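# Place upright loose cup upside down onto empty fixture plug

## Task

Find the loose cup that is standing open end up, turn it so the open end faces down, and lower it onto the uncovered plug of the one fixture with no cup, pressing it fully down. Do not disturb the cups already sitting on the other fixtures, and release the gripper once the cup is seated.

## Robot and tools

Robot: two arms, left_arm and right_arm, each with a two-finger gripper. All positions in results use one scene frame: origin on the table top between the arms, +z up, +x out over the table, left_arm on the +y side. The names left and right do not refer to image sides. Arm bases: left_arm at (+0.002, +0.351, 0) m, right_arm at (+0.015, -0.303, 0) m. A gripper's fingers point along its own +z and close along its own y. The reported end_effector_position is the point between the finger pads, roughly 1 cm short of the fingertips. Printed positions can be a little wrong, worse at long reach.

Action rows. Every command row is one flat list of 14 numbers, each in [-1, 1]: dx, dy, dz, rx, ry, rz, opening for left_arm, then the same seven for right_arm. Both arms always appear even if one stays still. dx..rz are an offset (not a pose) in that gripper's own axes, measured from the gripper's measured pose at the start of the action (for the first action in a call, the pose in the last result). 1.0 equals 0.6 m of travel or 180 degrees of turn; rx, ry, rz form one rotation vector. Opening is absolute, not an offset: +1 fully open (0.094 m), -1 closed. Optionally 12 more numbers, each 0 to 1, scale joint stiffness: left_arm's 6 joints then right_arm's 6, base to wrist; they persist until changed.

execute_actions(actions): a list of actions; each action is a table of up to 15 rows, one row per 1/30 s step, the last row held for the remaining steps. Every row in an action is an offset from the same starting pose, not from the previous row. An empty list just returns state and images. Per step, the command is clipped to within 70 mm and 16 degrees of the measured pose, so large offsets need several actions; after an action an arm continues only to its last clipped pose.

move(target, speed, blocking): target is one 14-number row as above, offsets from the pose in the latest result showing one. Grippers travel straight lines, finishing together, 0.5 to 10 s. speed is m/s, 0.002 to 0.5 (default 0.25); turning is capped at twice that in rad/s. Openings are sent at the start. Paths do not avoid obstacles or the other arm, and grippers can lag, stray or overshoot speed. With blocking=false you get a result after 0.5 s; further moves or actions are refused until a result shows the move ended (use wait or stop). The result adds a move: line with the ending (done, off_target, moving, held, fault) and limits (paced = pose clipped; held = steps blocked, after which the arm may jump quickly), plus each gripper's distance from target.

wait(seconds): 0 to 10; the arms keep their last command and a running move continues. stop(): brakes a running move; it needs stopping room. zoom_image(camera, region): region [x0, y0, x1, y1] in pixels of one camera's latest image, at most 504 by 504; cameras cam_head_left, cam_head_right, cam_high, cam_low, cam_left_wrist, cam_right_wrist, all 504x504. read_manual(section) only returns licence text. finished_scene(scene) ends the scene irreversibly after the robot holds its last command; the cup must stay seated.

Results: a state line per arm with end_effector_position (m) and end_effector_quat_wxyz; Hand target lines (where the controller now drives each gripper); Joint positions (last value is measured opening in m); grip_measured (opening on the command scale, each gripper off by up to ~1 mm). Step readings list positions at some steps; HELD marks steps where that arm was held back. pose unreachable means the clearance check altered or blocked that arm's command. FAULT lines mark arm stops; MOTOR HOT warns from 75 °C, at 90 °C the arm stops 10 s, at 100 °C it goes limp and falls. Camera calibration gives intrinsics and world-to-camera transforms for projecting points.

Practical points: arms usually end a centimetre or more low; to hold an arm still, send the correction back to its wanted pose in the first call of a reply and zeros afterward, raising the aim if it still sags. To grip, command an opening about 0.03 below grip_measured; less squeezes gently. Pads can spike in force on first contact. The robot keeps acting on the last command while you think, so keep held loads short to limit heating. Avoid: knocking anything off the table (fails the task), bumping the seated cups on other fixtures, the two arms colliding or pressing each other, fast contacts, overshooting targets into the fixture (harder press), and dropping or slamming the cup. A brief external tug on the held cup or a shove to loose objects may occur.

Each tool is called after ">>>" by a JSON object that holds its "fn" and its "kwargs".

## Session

>>> {"fn": "execute_actions", "kwargs": {"actions": []}}

Scene clock: 0.00 s.
left_arm: end_effector_position=(+0.2743, -0.0202, +0.2519) grip_measured=+1.000 end_effector_quat_wxyz=(+0.266, +0.851, +0.366, -0.266) | right_arm: end_effector_position=(+0.2402, -0.4092, +0.3269) grip_measured=+1.000 end_effector_quat_wxyz=(+0.658, +0.674, +0.251, +0.222)
Joint positions: left_arm=[-0.729  2.129  2.317 -1.48   0.728  1.544  0.094] | right_arm=[ 0.364  0.614  0.648 -0.119  1.158  1.618  0.094]
Joint velocities: left_arm=[-0.002 -0.012 -0.002 -0.051 -0.081 -0.051  0.   ] | right_arm=[-0.002 -0.007  0.012 -0.125  0.007 -0.022  0.   ]
Hand target (left_arm): +0.271, -0.020, +0.262; +0.276, +0.849, +0.361, -0.268
Hand target (right_arm): +0.239, -0.410, +0.327; +0.659, +0.673, +0.254, +0.218
Joint stiffness scale: left_arm=[1. 1. 1. 1. 1. 1.] | right_arm=[1. 1. 1. 1. 1. 1.]
camera_calibration (this result's frames):
cam_left_wrist: T_world_to_cam=[[-0.757595, 0.612373, -0.225941, 0.272765], [0.613018, 0.786411, 0.0759397, -0.16275], [0.224186, -0.0809742, -0.971177, 0.306293], [0, 0, 0, 1]] pos_world=[0.237747, -0.0142433, 0.371453]
cam_right_wrist: T_world_to_cam=[[-0.170047, -0.0541086, -0.983949, 0.329182], [0.419324, 0.89961, -0.121939, 0.348983], [0.891769, -0.433329, -0.130287, -0.230359], [0, 0, 0, 1]] pos_world=[0.115067, -0.395958, 0.33644]

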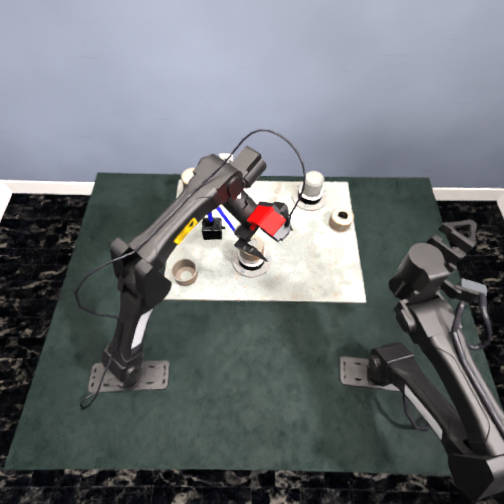

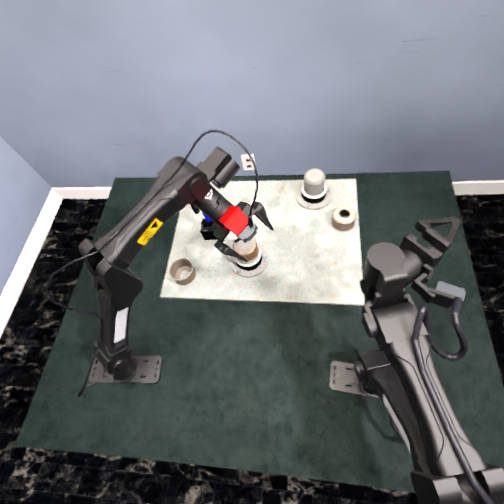

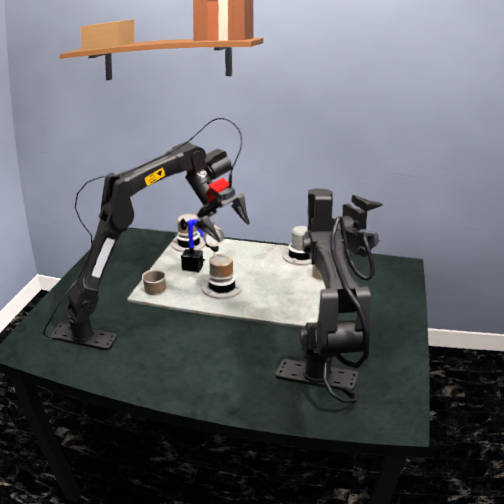

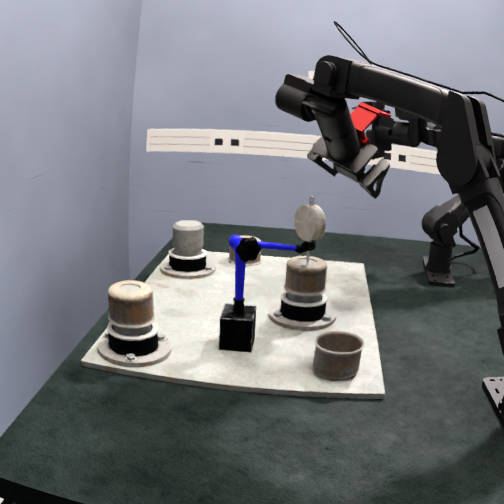

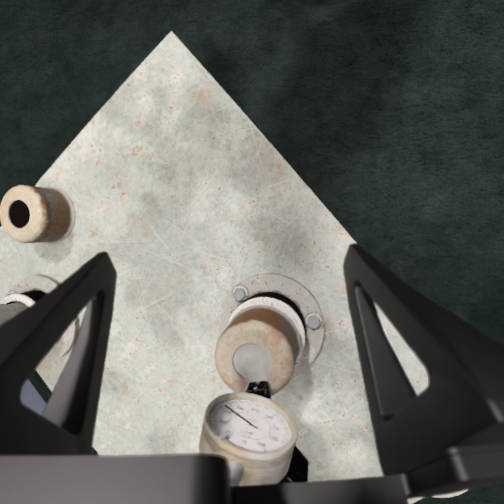

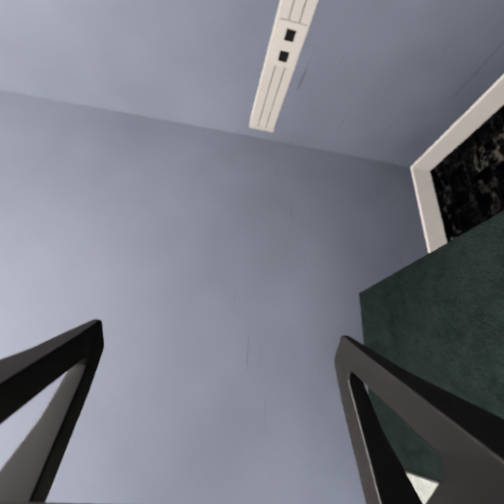

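>>> {"fn": "move", "kwargs": {"target": [0.307,-0.33,-0.163,0.043,0.243,-0.124,-0.3,0.22,-0.263,-0.227,0.449,0.223,-0.216,1], "speed": 0.3}}

Scene clock: 5.37 s.
left_arm: end_effector_position=(+0.2574, +0.2465, +0.1435) grip_measured=-0.298 end_effector_quat_wxyz=(-0.012, +0.823, +0.568, -0.008) | right_arm: end_effector_position=(+0.2443, -0.2198, +0.1624) grip_measured=+1.000 end_effector_quat_wxyz=(+0.006, +0.706, +0.708, -0.011)
Joint positions: left_arm=[-0.442  1.614  1.411 -1.397 -0.001  1.542  0.033] | right_arm=[ 0.453  1.483  1.359 -1.461  0.019  1.928  0.094]
Joint velocities: left_arm=[ 0.012 -0.002 -0.012 -0.037 -0.051 -0.051  0.   ] | right_arm=[ 0.002 -0.002 -0.002  0.051 -0.051  0.095  0.   ]
Hand target (left_arm): +0.259, +0.250, +0.150; +0.001, +0.819, +0.574, +0.003
Hand target (right_arm): +0.247, -0.221, +0.169; +0.005, +0.708, +0.707, -0.009
Off the commanded pose (left_arm): 0.009 m, 2 deg.
Off the commanded pose (right_arm): 0.009 m, 1 deg.
Joint stiffness scale: left_arm=[1. 1. 1. 1. 1. 1.] | right_arm=[1. 1. 1. 1. 1. 1.]
move: done
camera_calibration (this result's frames):
cam_left_wrist: T_world_to_cam=[[-0.935076, 0.347984, 0.0673809, 0.140903], [0.286564, 0.630327, 0.721505, -0.323936], [0.2086, 0.693971, -0.689123, -0.00109945], [0, 0, 0, 1]] pos_world=[0.224813, 0.155917, 0.22347]
cam_right_wrist: T_world_to_cam=[[-0.989752, -0.136614, 0.0415632, 0.193849], [-0.107843, 0.905903, 0.409525, 0.200724], [-0.0935989, 0.400846, -0.911352, 0.377594], [0, 0, 0, 1]] pos_world=[0.248851, -0.306711, 0.253862]

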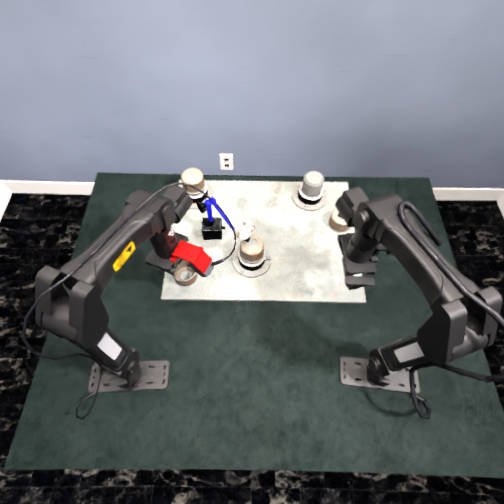

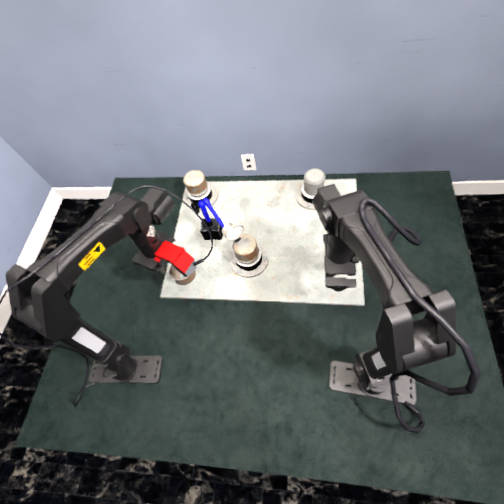

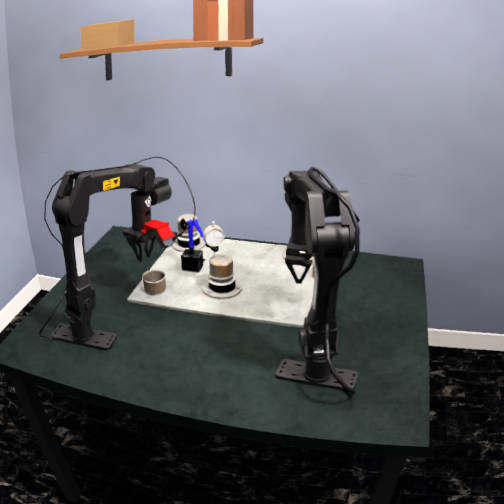

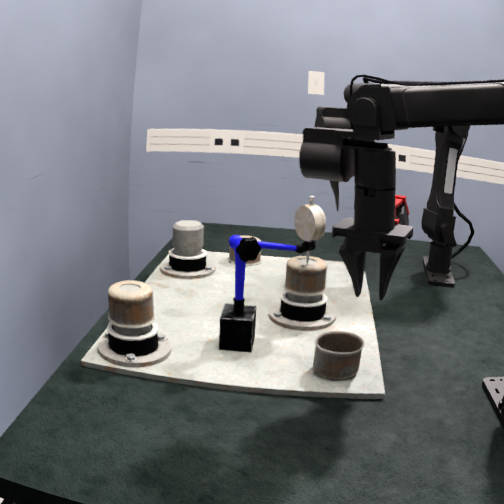

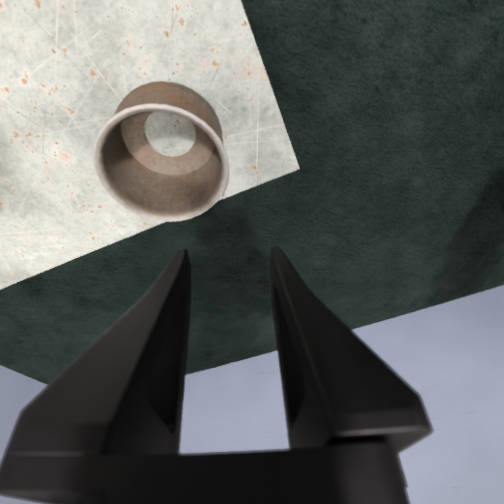

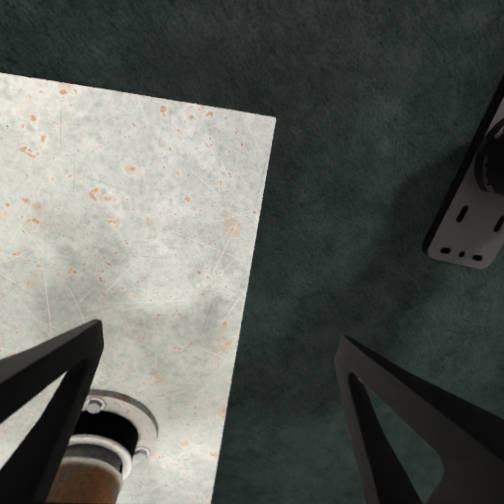

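>>> {"fn": "move", "kwargs": {"target": [0.006,0.012,0.155,0,0,0,-0.3,0.225,-0.05,-0.035,0.065,0.158,-0.244,1], "speed": 0.25}}

Scene clock: 8.33 s.
left_arm: end_effector_position=(+0.2596, +0.2458, +0.0534) grip_measured=-0.298 end_effector_quat_wxyz=(-0.012, +0.824, +0.567, -0.007) | right_arm: end_effector_position=(+0.2125, -0.0895, +0.1768) grip_measured=+1.000 end_effector_quat_wxyz=(-0.228, +0.384, +0.890, +0.095)
Joint positions: left_arm=[-0.442  1.671  1.11  -1.038 -0.002  1.545  0.033] | right_arm=[ 0.627  1.708  1.558 -1.548 -0.483  1.316  0.094]
Joint velocities: left_arm=[-0.002  0.002  0.002  0.051 -0.051  0.007 -0.001] | right_arm=[-0.012 -0.012 -0.002  0.022 -0.022 -0.007  0.   ]
Hand target (left_arm): +0.261, +0.248, +0.050; -0.012, +0.823, +0.568, -0.008
Hand target (right_arm): +0.212, -0.085, +0.181; -0.231, +0.375, +0.893, +0.097
Off the commanded pose (left_arm): 0.005 m, 0 deg.
Off the commanded pose (right_arm): 0.006 m, 2 deg.
Joint stiffness scale: left_arm=[1. 1. 1. 1. 1. 1.] | right_arm=[1. 1. 1. 1. 1. 1.]
joint sent to its limit (right arm) — the command would take joint 4 (wrist pitch) past its lower limit, so that joint was sent only as far as its limit.
move: done
camera_calibration (this result's frames):
cam_left_wrist: T_world_to_cam=[[-0.934025, 0.3508, 0.067349, 0.148283], [0.288217, 0.628735, 0.722235, -0.259243], [0.211015, 0.693997, -0.68836, -0.063809], [0, 0, 0, 1]] pos_world=[0.226683, 0.15526, 0.133324]
cam_right_wrist: T_world_to_cam=[[-0.626602, -0.778699, -0.0315984, 0.0578538], [-0.476149, 0.350419, 0.806529, 0.0316602], [-0.61697, 0.520418, -0.59035, 0.400665], [0, 0, 0, 1]] pos_world=[0.298525, -0.174557, 0.212826]

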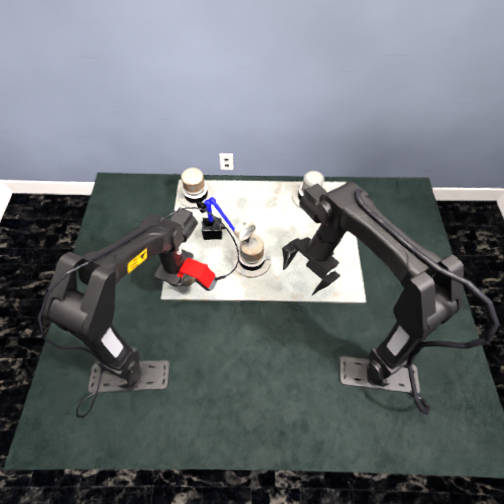

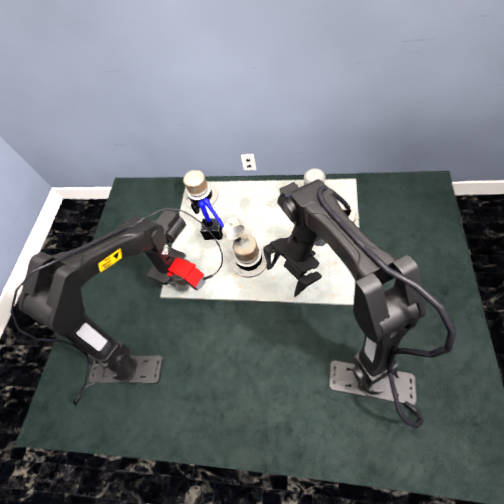

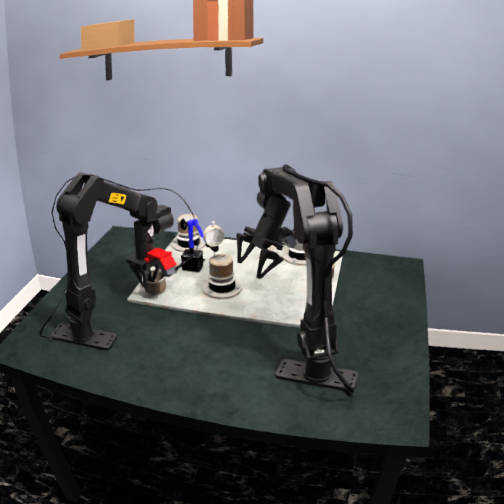

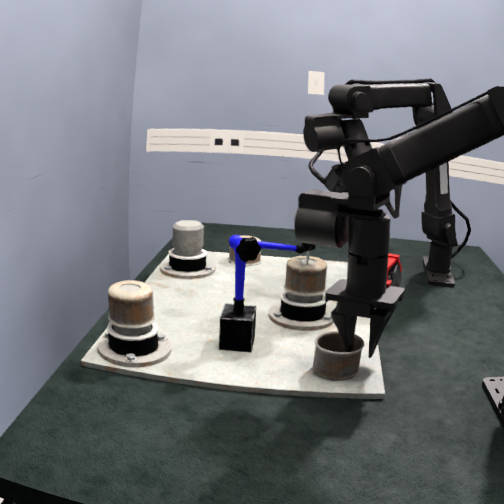

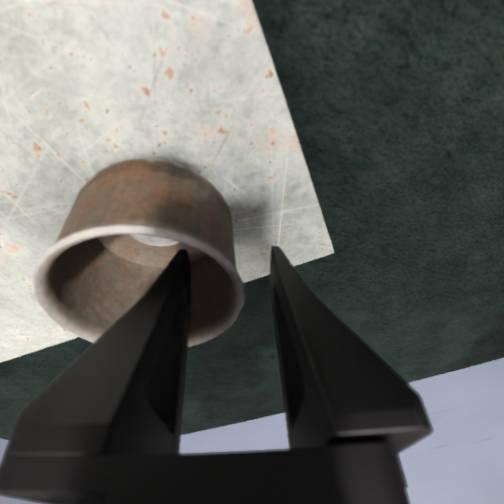

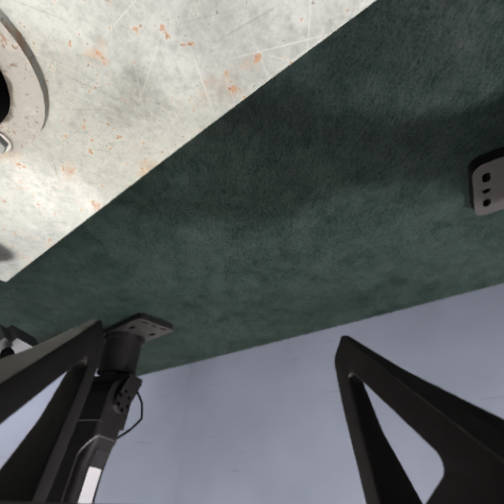

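>>> {"fn": "move", "kwargs": {"target": [0.016,-0.002,0.03,0,0,0,-0.3,0,0,0,0,0,0,1], "speed": 0.05}}

>>> {"fn": "move", "kwargs": {"target": [0,0,0,0,0,0,-1,0,0,0,0,0,0,1]}}

>>> {"fn": "move", "kwargs": {"target": [0,0,-0.12,0,0,0,-1,0,0,0,0,0,0,1], "speed": 0.1}}

Scene clock: 10.20 s.
left_arm: end_effector_position=(+0.2599, +0.2523, +0.0391) grip_measured=-0.298 end_effector_quat_wxyz=(-0.011, +0.825, +0.565, -0.007) | right_arm: end_effector_position=(+0.2122, -0.0894, +0.1770) grip_measured=+1.000 end_effector_quat_wxyz=(-0.228, +0.383, +0.890, +0.095)
Joint positions: left_arm=[-0.42   1.68   1.06  -0.977 -0.002  1.571  0.033] | right_arm=[ 0.627  1.708  1.558 -1.549 -0.485  1.313  0.094]
Joint velocities: left_arm=[-0.007 -0.012 -0.007  0.066 -0.022 -0.037 -0.   ] | right_arm=[-0.022  0.017 -0.002 -0.022  0.022  0.037  0.   ]
Hand target (left_arm): +0.261, +0.255, +0.036; -0.013, +0.824, +0.567, -0.007
Hand target (right_arm): +0.212, -0.090, +0.177; -0.228, +0.384, +0.890, +0.095
Off the commanded pose (left_arm): 0.005 m, 0 deg.
Off the commanded pose (right_arm): 0.000 m, 0 deg.
Joint stiffness scale: left_arm=[1. 1. 1. 1. 1. 1.] | right_arm=[1. 1. 1. 1. 1. 1.]
move: done
camera_calibration (this result's frames):
cam_left_wrist: T_world_to_cam=[[-0.932804, 0.35445, 0.0651228, 0.146124], [0.289295, 0.628715, 0.721821, -0.253287], [0.214906, 0.692158, -0.689009, -0.0787919], [0, 0, 0, 1]] pos_world=[0.226512, 0.161988, 0.119023]
cam_right_wrist: T_world_to_cam=[[-0.625207, -0.779782, -0.0325061, 0.0575645], [-0.476268, 0.3482, 0.807419, 0.0310431], [-0.618292, 0.520285, -0.589082, 0.400572], [0, 0, 0, 1]] pos_world=[0.298445, -0.174333, 0.212776]

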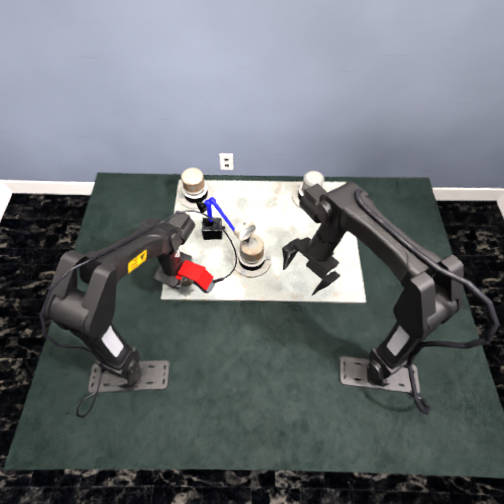

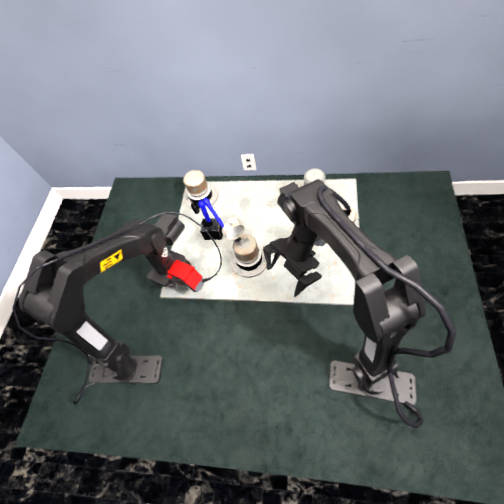

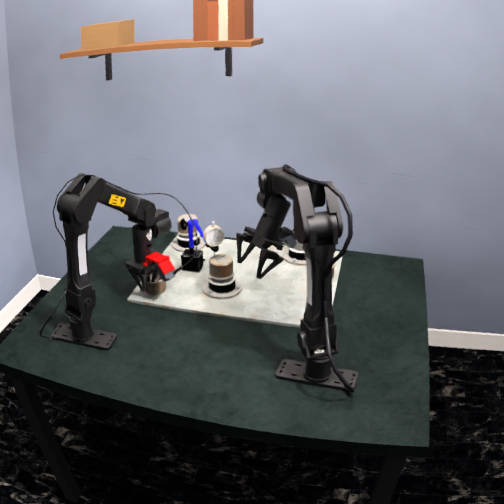

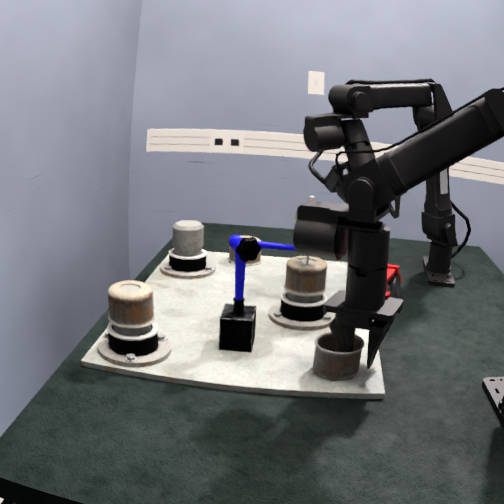

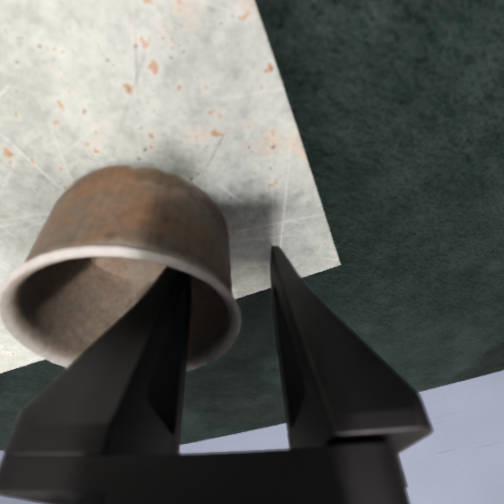

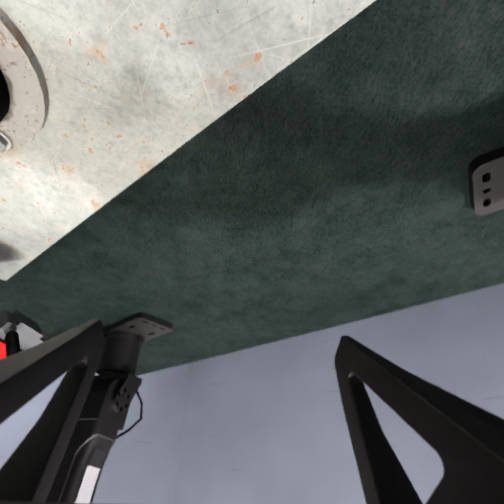

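Scene clock: 10.70 s.
left_arm: end_effector_position=(+0.2604, +0.2523, +0.0390) grip_measured=-0.908 end_effector_quat_wxyz=(-0.011, +0.825, +0.565, -0.006) | right_arm: end_effector_position=(+0.2122, -0.0894, +0.1770) grip_measured=+1.000 end_effector_quat_wxyz=(-0.228, +0.383, +0.890, +0.095)
Joint positions: left_arm=[-0.42   1.68   1.06  -0.975 -0.003  1.571  0.004] | right_arm=[ 0.627  1.708  1.558 -1.549 -0.485  1.313  0.094]
Joint velocities: left_arm=[-0.002 -0.007 -0.012 -0.066 -0.007  0.051  0.001] | right_arm=[-0.012  0.007 -0.002  0.022  0.037 -0.022  0.   ]
Hand target (left_arm): +0.260, +0.252, +0.039; -0.011, +0.825, +0.565, -0.007
Hand target (right_arm): +0.212, -0.089, +0.177; -0.228, +0.383, +0.890, +0.095
Off the commanded pose (left_arm): 0.001 m, 0 deg.
Off the commanded pose (right_arm): 0.000 m, 0 deg.
Joint stiffness scale: left_arm=[1. 1. 1. 1. 1. 1.] | right_arm=[1. 1. 1. 1. 1. 1.]
move: done
camera_calibration (this result's frames):
cam_left_wrist: T_world_to_cam=[[-0.932799, 0.354809, 0.0632136, 0.146581], [0.287973, 0.628329, 0.722685, -0.253031], [0.216697, 0.692324, -0.68828, -0.079461], [0, 0, 0, 1]] pos_world=[0.226816, 0.161991, 0.118905]
cam_right_wrist: T_world_to_cam=[[-0.625207, -0.779782, -0.0325061, 0.0575645], [-0.476268, 0.3482, 0.807419, 0.0310431], [-0.618292, 0.520285, -0.589082, 0.400572], [0, 0, 0, 1]] pos_world=[0.298445, -0.174333, 0.212776]

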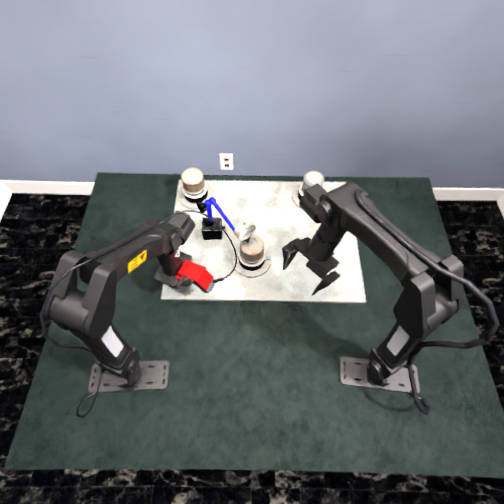

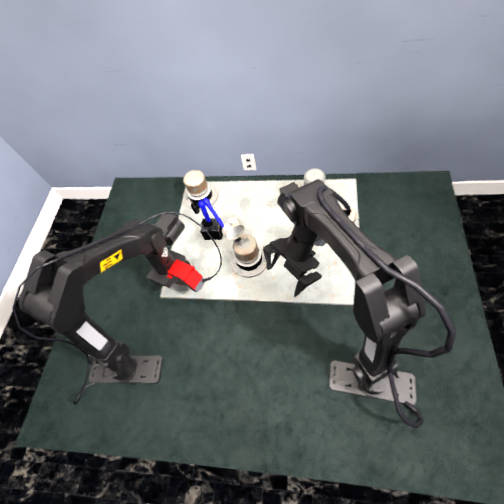

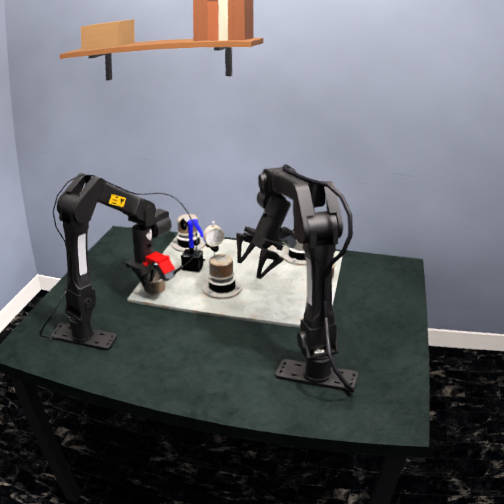

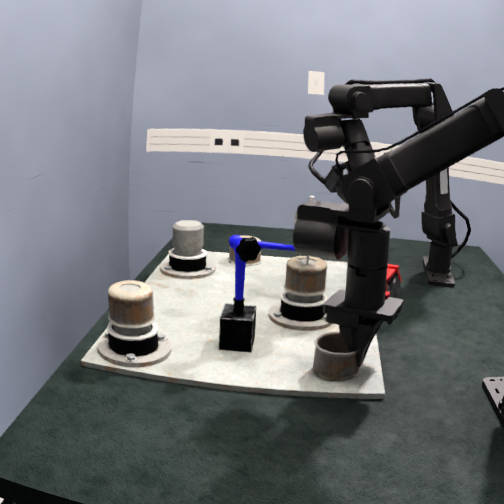

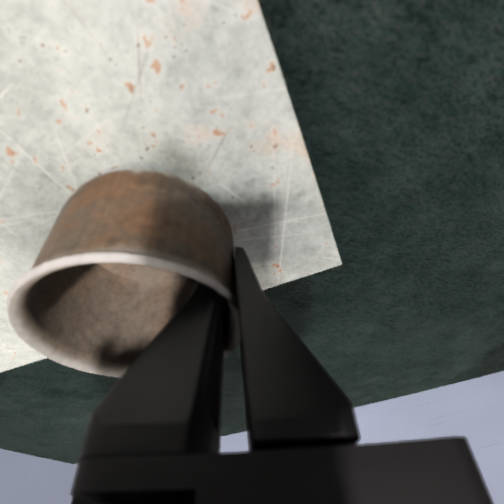

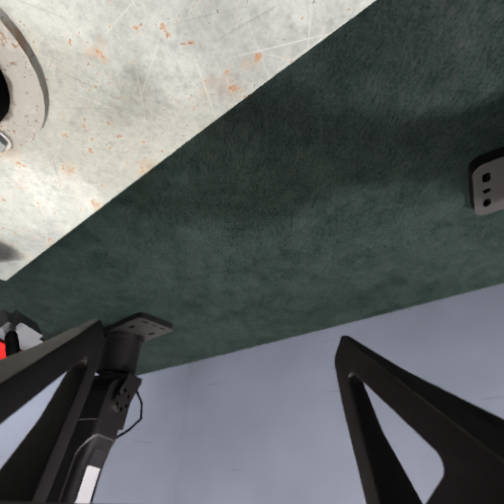

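Scene clock: 12.00 s.
left_arm: end_effector_position=(+0.2588, +0.2529, +0.0953) grip_measured=-0.908 end_effector_quat_wxyz=(-0.029, +0.825, +0.565, -0.018) | right_arm: end_effector_position=(+0.2122, -0.0894, +0.1770) grip_measured=+1.000 end_effector_quat_wxyz=(-0.228, +0.383, +0.890, +0.095)
Joint positions: left_arm=[-0.42   1.657  1.264 -1.245 -0.003  1.571  0.004] | right_arm=[ 0.627  1.708  1.558 -1.549 -0.485  1.313  0.094]
Joint velocities: left_arm=[-0.002 -0.012 -0.017 -0.007 -0.007 -0.066 -0.   ] | right_arm=[ 0.012 -0.012  0.012  0.007 -0.11  -0.007  0.   ]
Hand target (left_arm): +0.263, +0.252, +0.110; -0.011, +0.825, +0.565, -0.006
Hand target (right_arm): +0.212, -0.089, +0.177; -0.228, +0.383, +0.890, +0.095
Off the commanded pose (left_arm): 0.016 m, 2 deg.
Off the commanded pose (right_arm): 0.000 m, 0 deg.
Joint stiffness scale: left_arm=[1. 1. 1. 1. 1. 1.] | right_arm=[1. 1. 1. 1. 1. 1.]
move: off_target (left_arm)
camera_calibration (this result's frames):
cam_left_wrist: T_world_to_cam=[[-0.929356, 0.353478, 0.106541, 0.1366], [0.317238, 0.617008, 0.720181, -0.298051], [0.188831, 0.703103, -0.685557, -0.036632], [0, 0, 0, 1]] pos_world=[0.22842, 0.161371, 0.174984]
cam_right_wrist: T_world_to_cam=[[-0.625207, -0.779782, -0.0325061, 0.0575645], [-0.476268, 0.3482, 0.807419, 0.0310431], [-0.618292, 0.520285, -0.589082, 0.400572], [0, 0, 0, 1]] pos_world=[0.298445, -0.174333, 0.212776]

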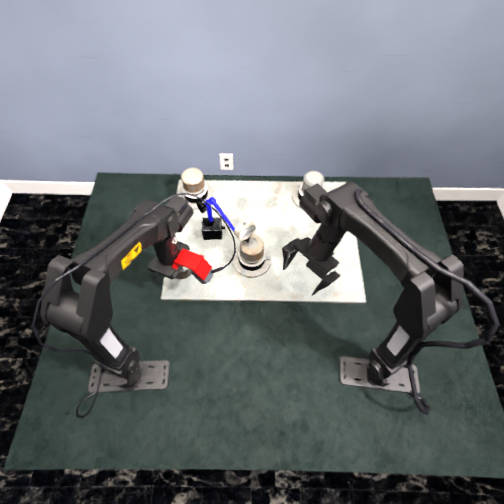

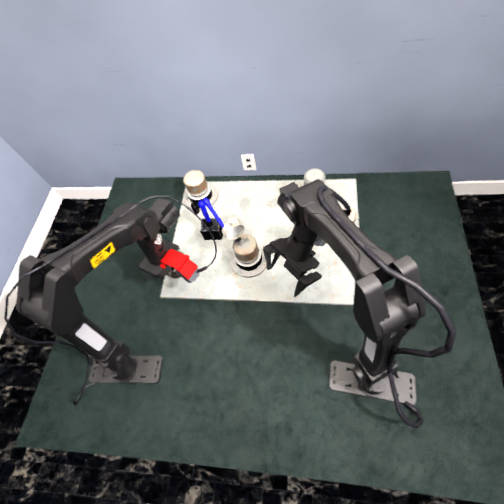

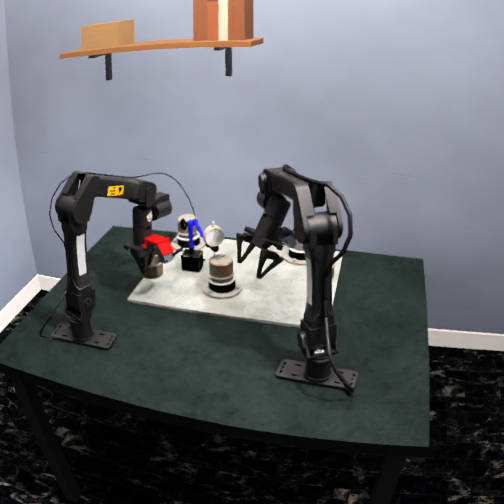

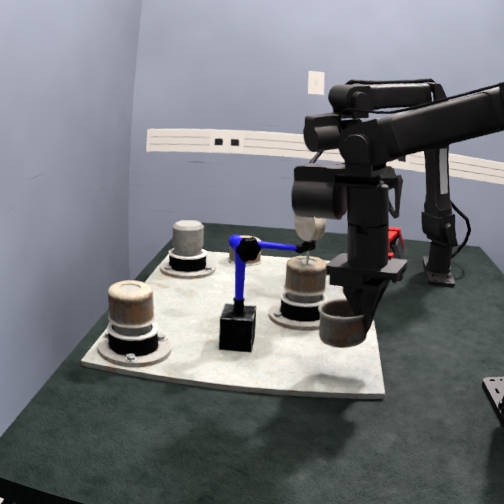

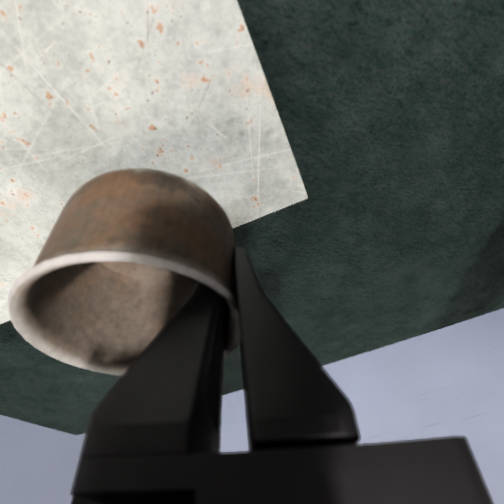

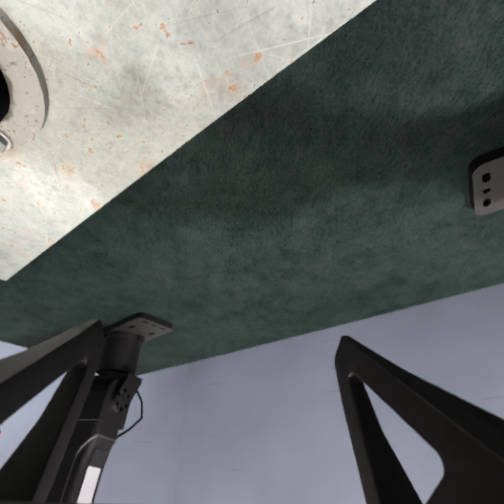

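>>> {"fn": "move", "kwargs": {"target": [-0.5,0.07,0.003,-0.525,-0.107,0.105,-1,0,0,0,0,0,0,1], "speed": 0.22}}

Scene clock: 16.87 s.
left_arm: end_effector_position=(+0.1850, -0.0302, +0.0769) grip_measured=-0.909 end_effector_quat_wxyz=(+0.621, +0.683, +0.283, +0.259) | right_arm: end_effector_position=(+0.2122, -0.0894, +0.1770) grip_measured=+1.000 end_effector_quat_wxyz=(-0.228, +0.383, +0.890, +0.095)
Joint positions: left_arm=[-1.404  2.074  0.442  1.52  -0.568  1.513  0.004] | right_arm=[ 0.627  1.708  1.558 -1.549 -0.485  1.313  0.094]
Joint velocities: left_arm=[-0.012  0.007 -0.007  0.11  -0.022 -0.037 -0.001] | right_arm=[ 0.022 -0.002  0.012  0.066 -0.051  0.022  0.   ]
Hand target (left_arm): +0.185, -0.037, +0.098; +0.653, +0.652, +0.290, +0.255
Hand target (right_arm): +0.212, -0.089, +0.177; -0.228, +0.383, +0.890, +0.095
Off the commanded pose (left_arm): 0.018 m, 8 deg.
Off the commanded pose (right_arm): 0.000 m, 0 deg.
Joint stiffness scale: left_arm=[1. 1. 1. 1. 1. 1.] | right_arm=[1. 1. 1. 1. 1. 1.]
joint sent to its limit (left arm) — the command would take joint 4 (wrist pitch) past its upper limit, so that joint was sent only as far as its limit.
move: off_target (left_arm)
camera_calibration (this result's frames):
cam_left_wrist: T_world_to_cam=[[-0.0969482, 0.0913474, -0.991089, 0.0925051], [-0.0197001, 0.995408, 0.0936726, 0.035203], [0.995094, 0.0286059, -0.0947035, -0.0511585], [0, 0, 0, 1]] pos_world=[0.0605693, -0.042028, 0.0835383]
cam_right_wrist: T_world_to_cam=[[-0.625207, -0.779782, -0.0325061, 0.0575645], [-0.476268, 0.3482, 0.807419, 0.0310431], [-0.618292, 0.520285, -0.589082, 0.400572], [0, 0, 0, 1]] pos_world=[0.298445, -0.174333, 0.212776]

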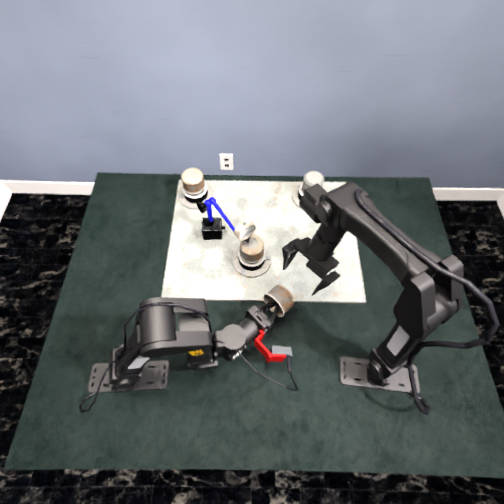

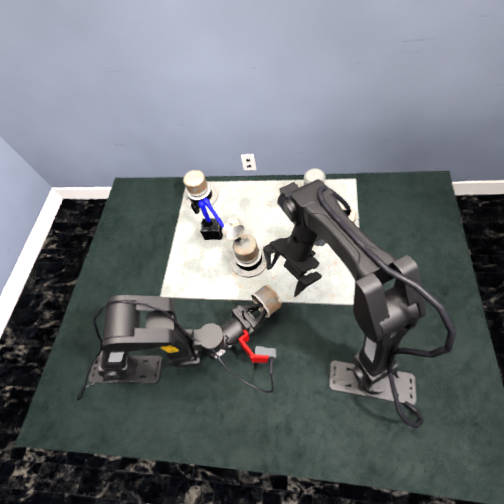

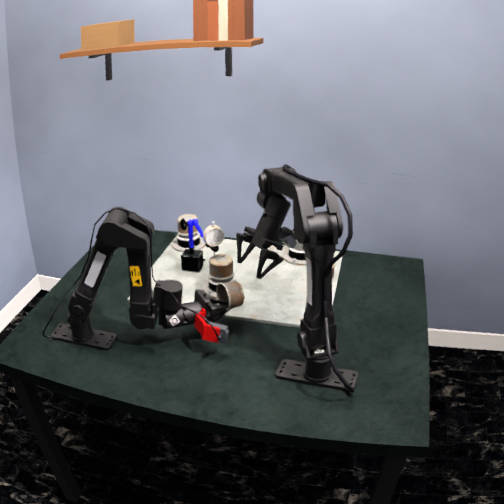

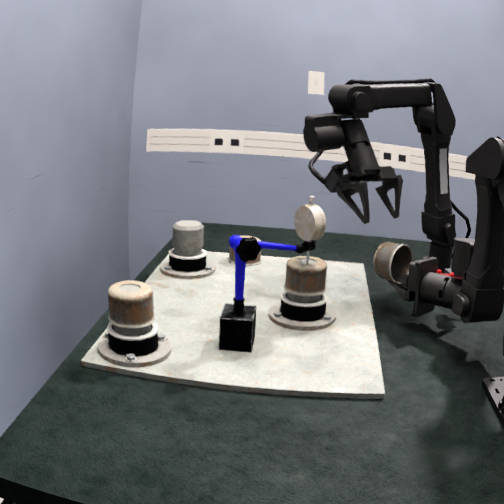

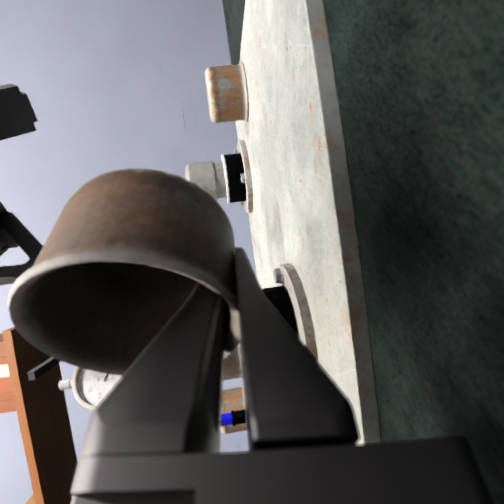

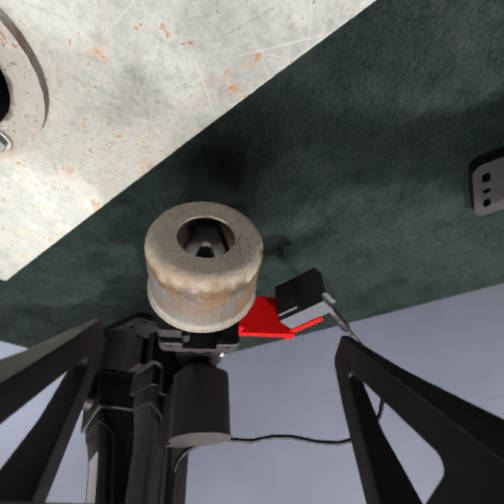

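>>> {"fn": "move", "kwargs": {"target": [0,0.03,0.005,-0.02,0,0,-1,0.028,0.02,0.155,0,0,0,1], "speed": 0.06}}

Scene clock: 19.33 s.
left_arm: end_effector_position=(+0.1849, -0.0300, +0.0749) grip_measured=-0.909 end_effector_quat_wxyz=(+0.612, +0.692, +0.269, +0.272) | right_arm: end_effector_position=(+0.1848, -0.0379, +0.1086) grip_measured=+1.000 end_effector_quat_wxyz=(-0.223, +0.383, +0.891, +0.101)
Joint positions: left_arm=[-1.404  2.074  0.442  1.511 -0.568  1.552  0.004] | right_arm=[ 0.821  1.708  1.29  -1.159 -0.495  1.537  0.094]
Joint velocities: left_arm=[ 0.012 -0.002  0.022  0.007 -0.007  0.022 -0.001] | right_arm=[ 0.012 -0.007  0.002 -0.007 -0.022  0.081  0.   ]
Hand target (left_arm): +0.188, -0.033, +0.094; +0.642, +0.664, +0.275, +0.267
Hand target (right_arm): +0.179, -0.038, +0.104; -0.228, +0.383, +0.890, +0.097
Off the commanded pose (left_arm): 0.020 m, 5 deg.
Off the commanded pose (right_arm): 0.007 m, 1 deg.
Joint stiffness scale: left_arm=[1. 1. 1. 1. 1. 1.] | right_arm=[1. 1. 1. 1. 1. 1.]
move: off_target (left_arm)
camera_calibration (this result's frames):
cam_left_wrist: T_world_to_cam=[[-0.0708263, 0.127889, -0.989256, 0.0867028], [-0.0187238, 0.991402, 0.129507, 0.0321753], [0.997313, 0.0276951, -0.0678228, -0.05375], [0, 0, 0, 1]] pos_world=[0.0603489, -0.0414984, 0.0779589]
cam_right_wrist: T_world_to_cam=[[-0.627437, -0.777258, -0.0468293, 0.0803791], [-0.486794, 0.344602, 0.802671, 0.0576135], [-0.607745, 0.526422, -0.594581, 0.315409], [0, 0, 0, 1]] pos_world=[0.270167, -0.123417, 0.145056]

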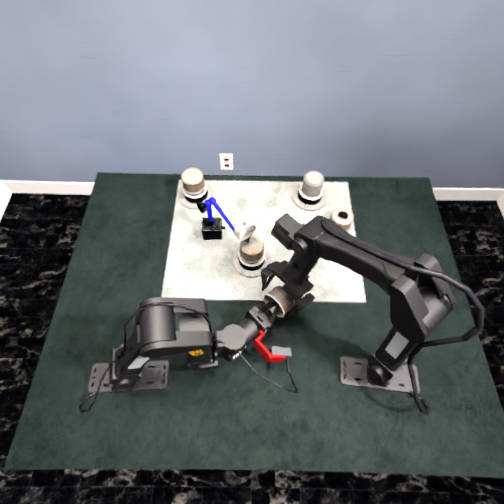

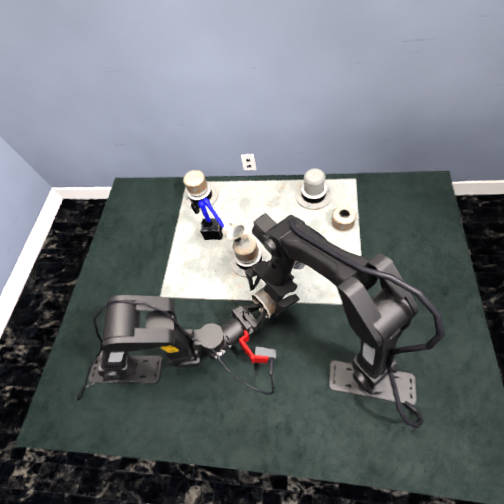

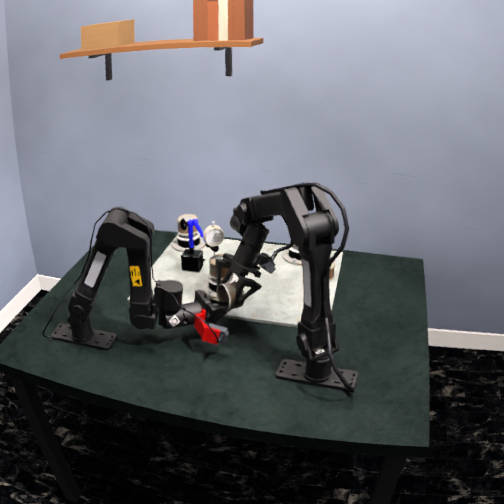

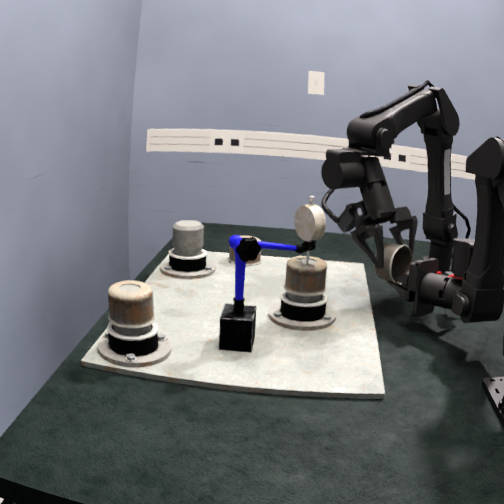

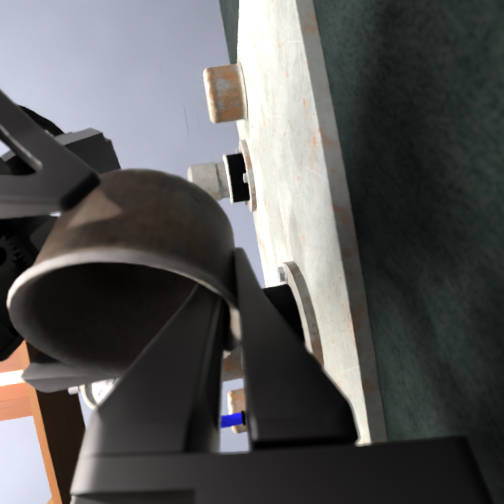

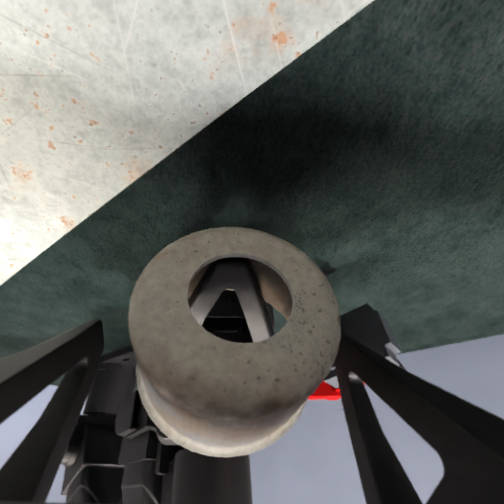

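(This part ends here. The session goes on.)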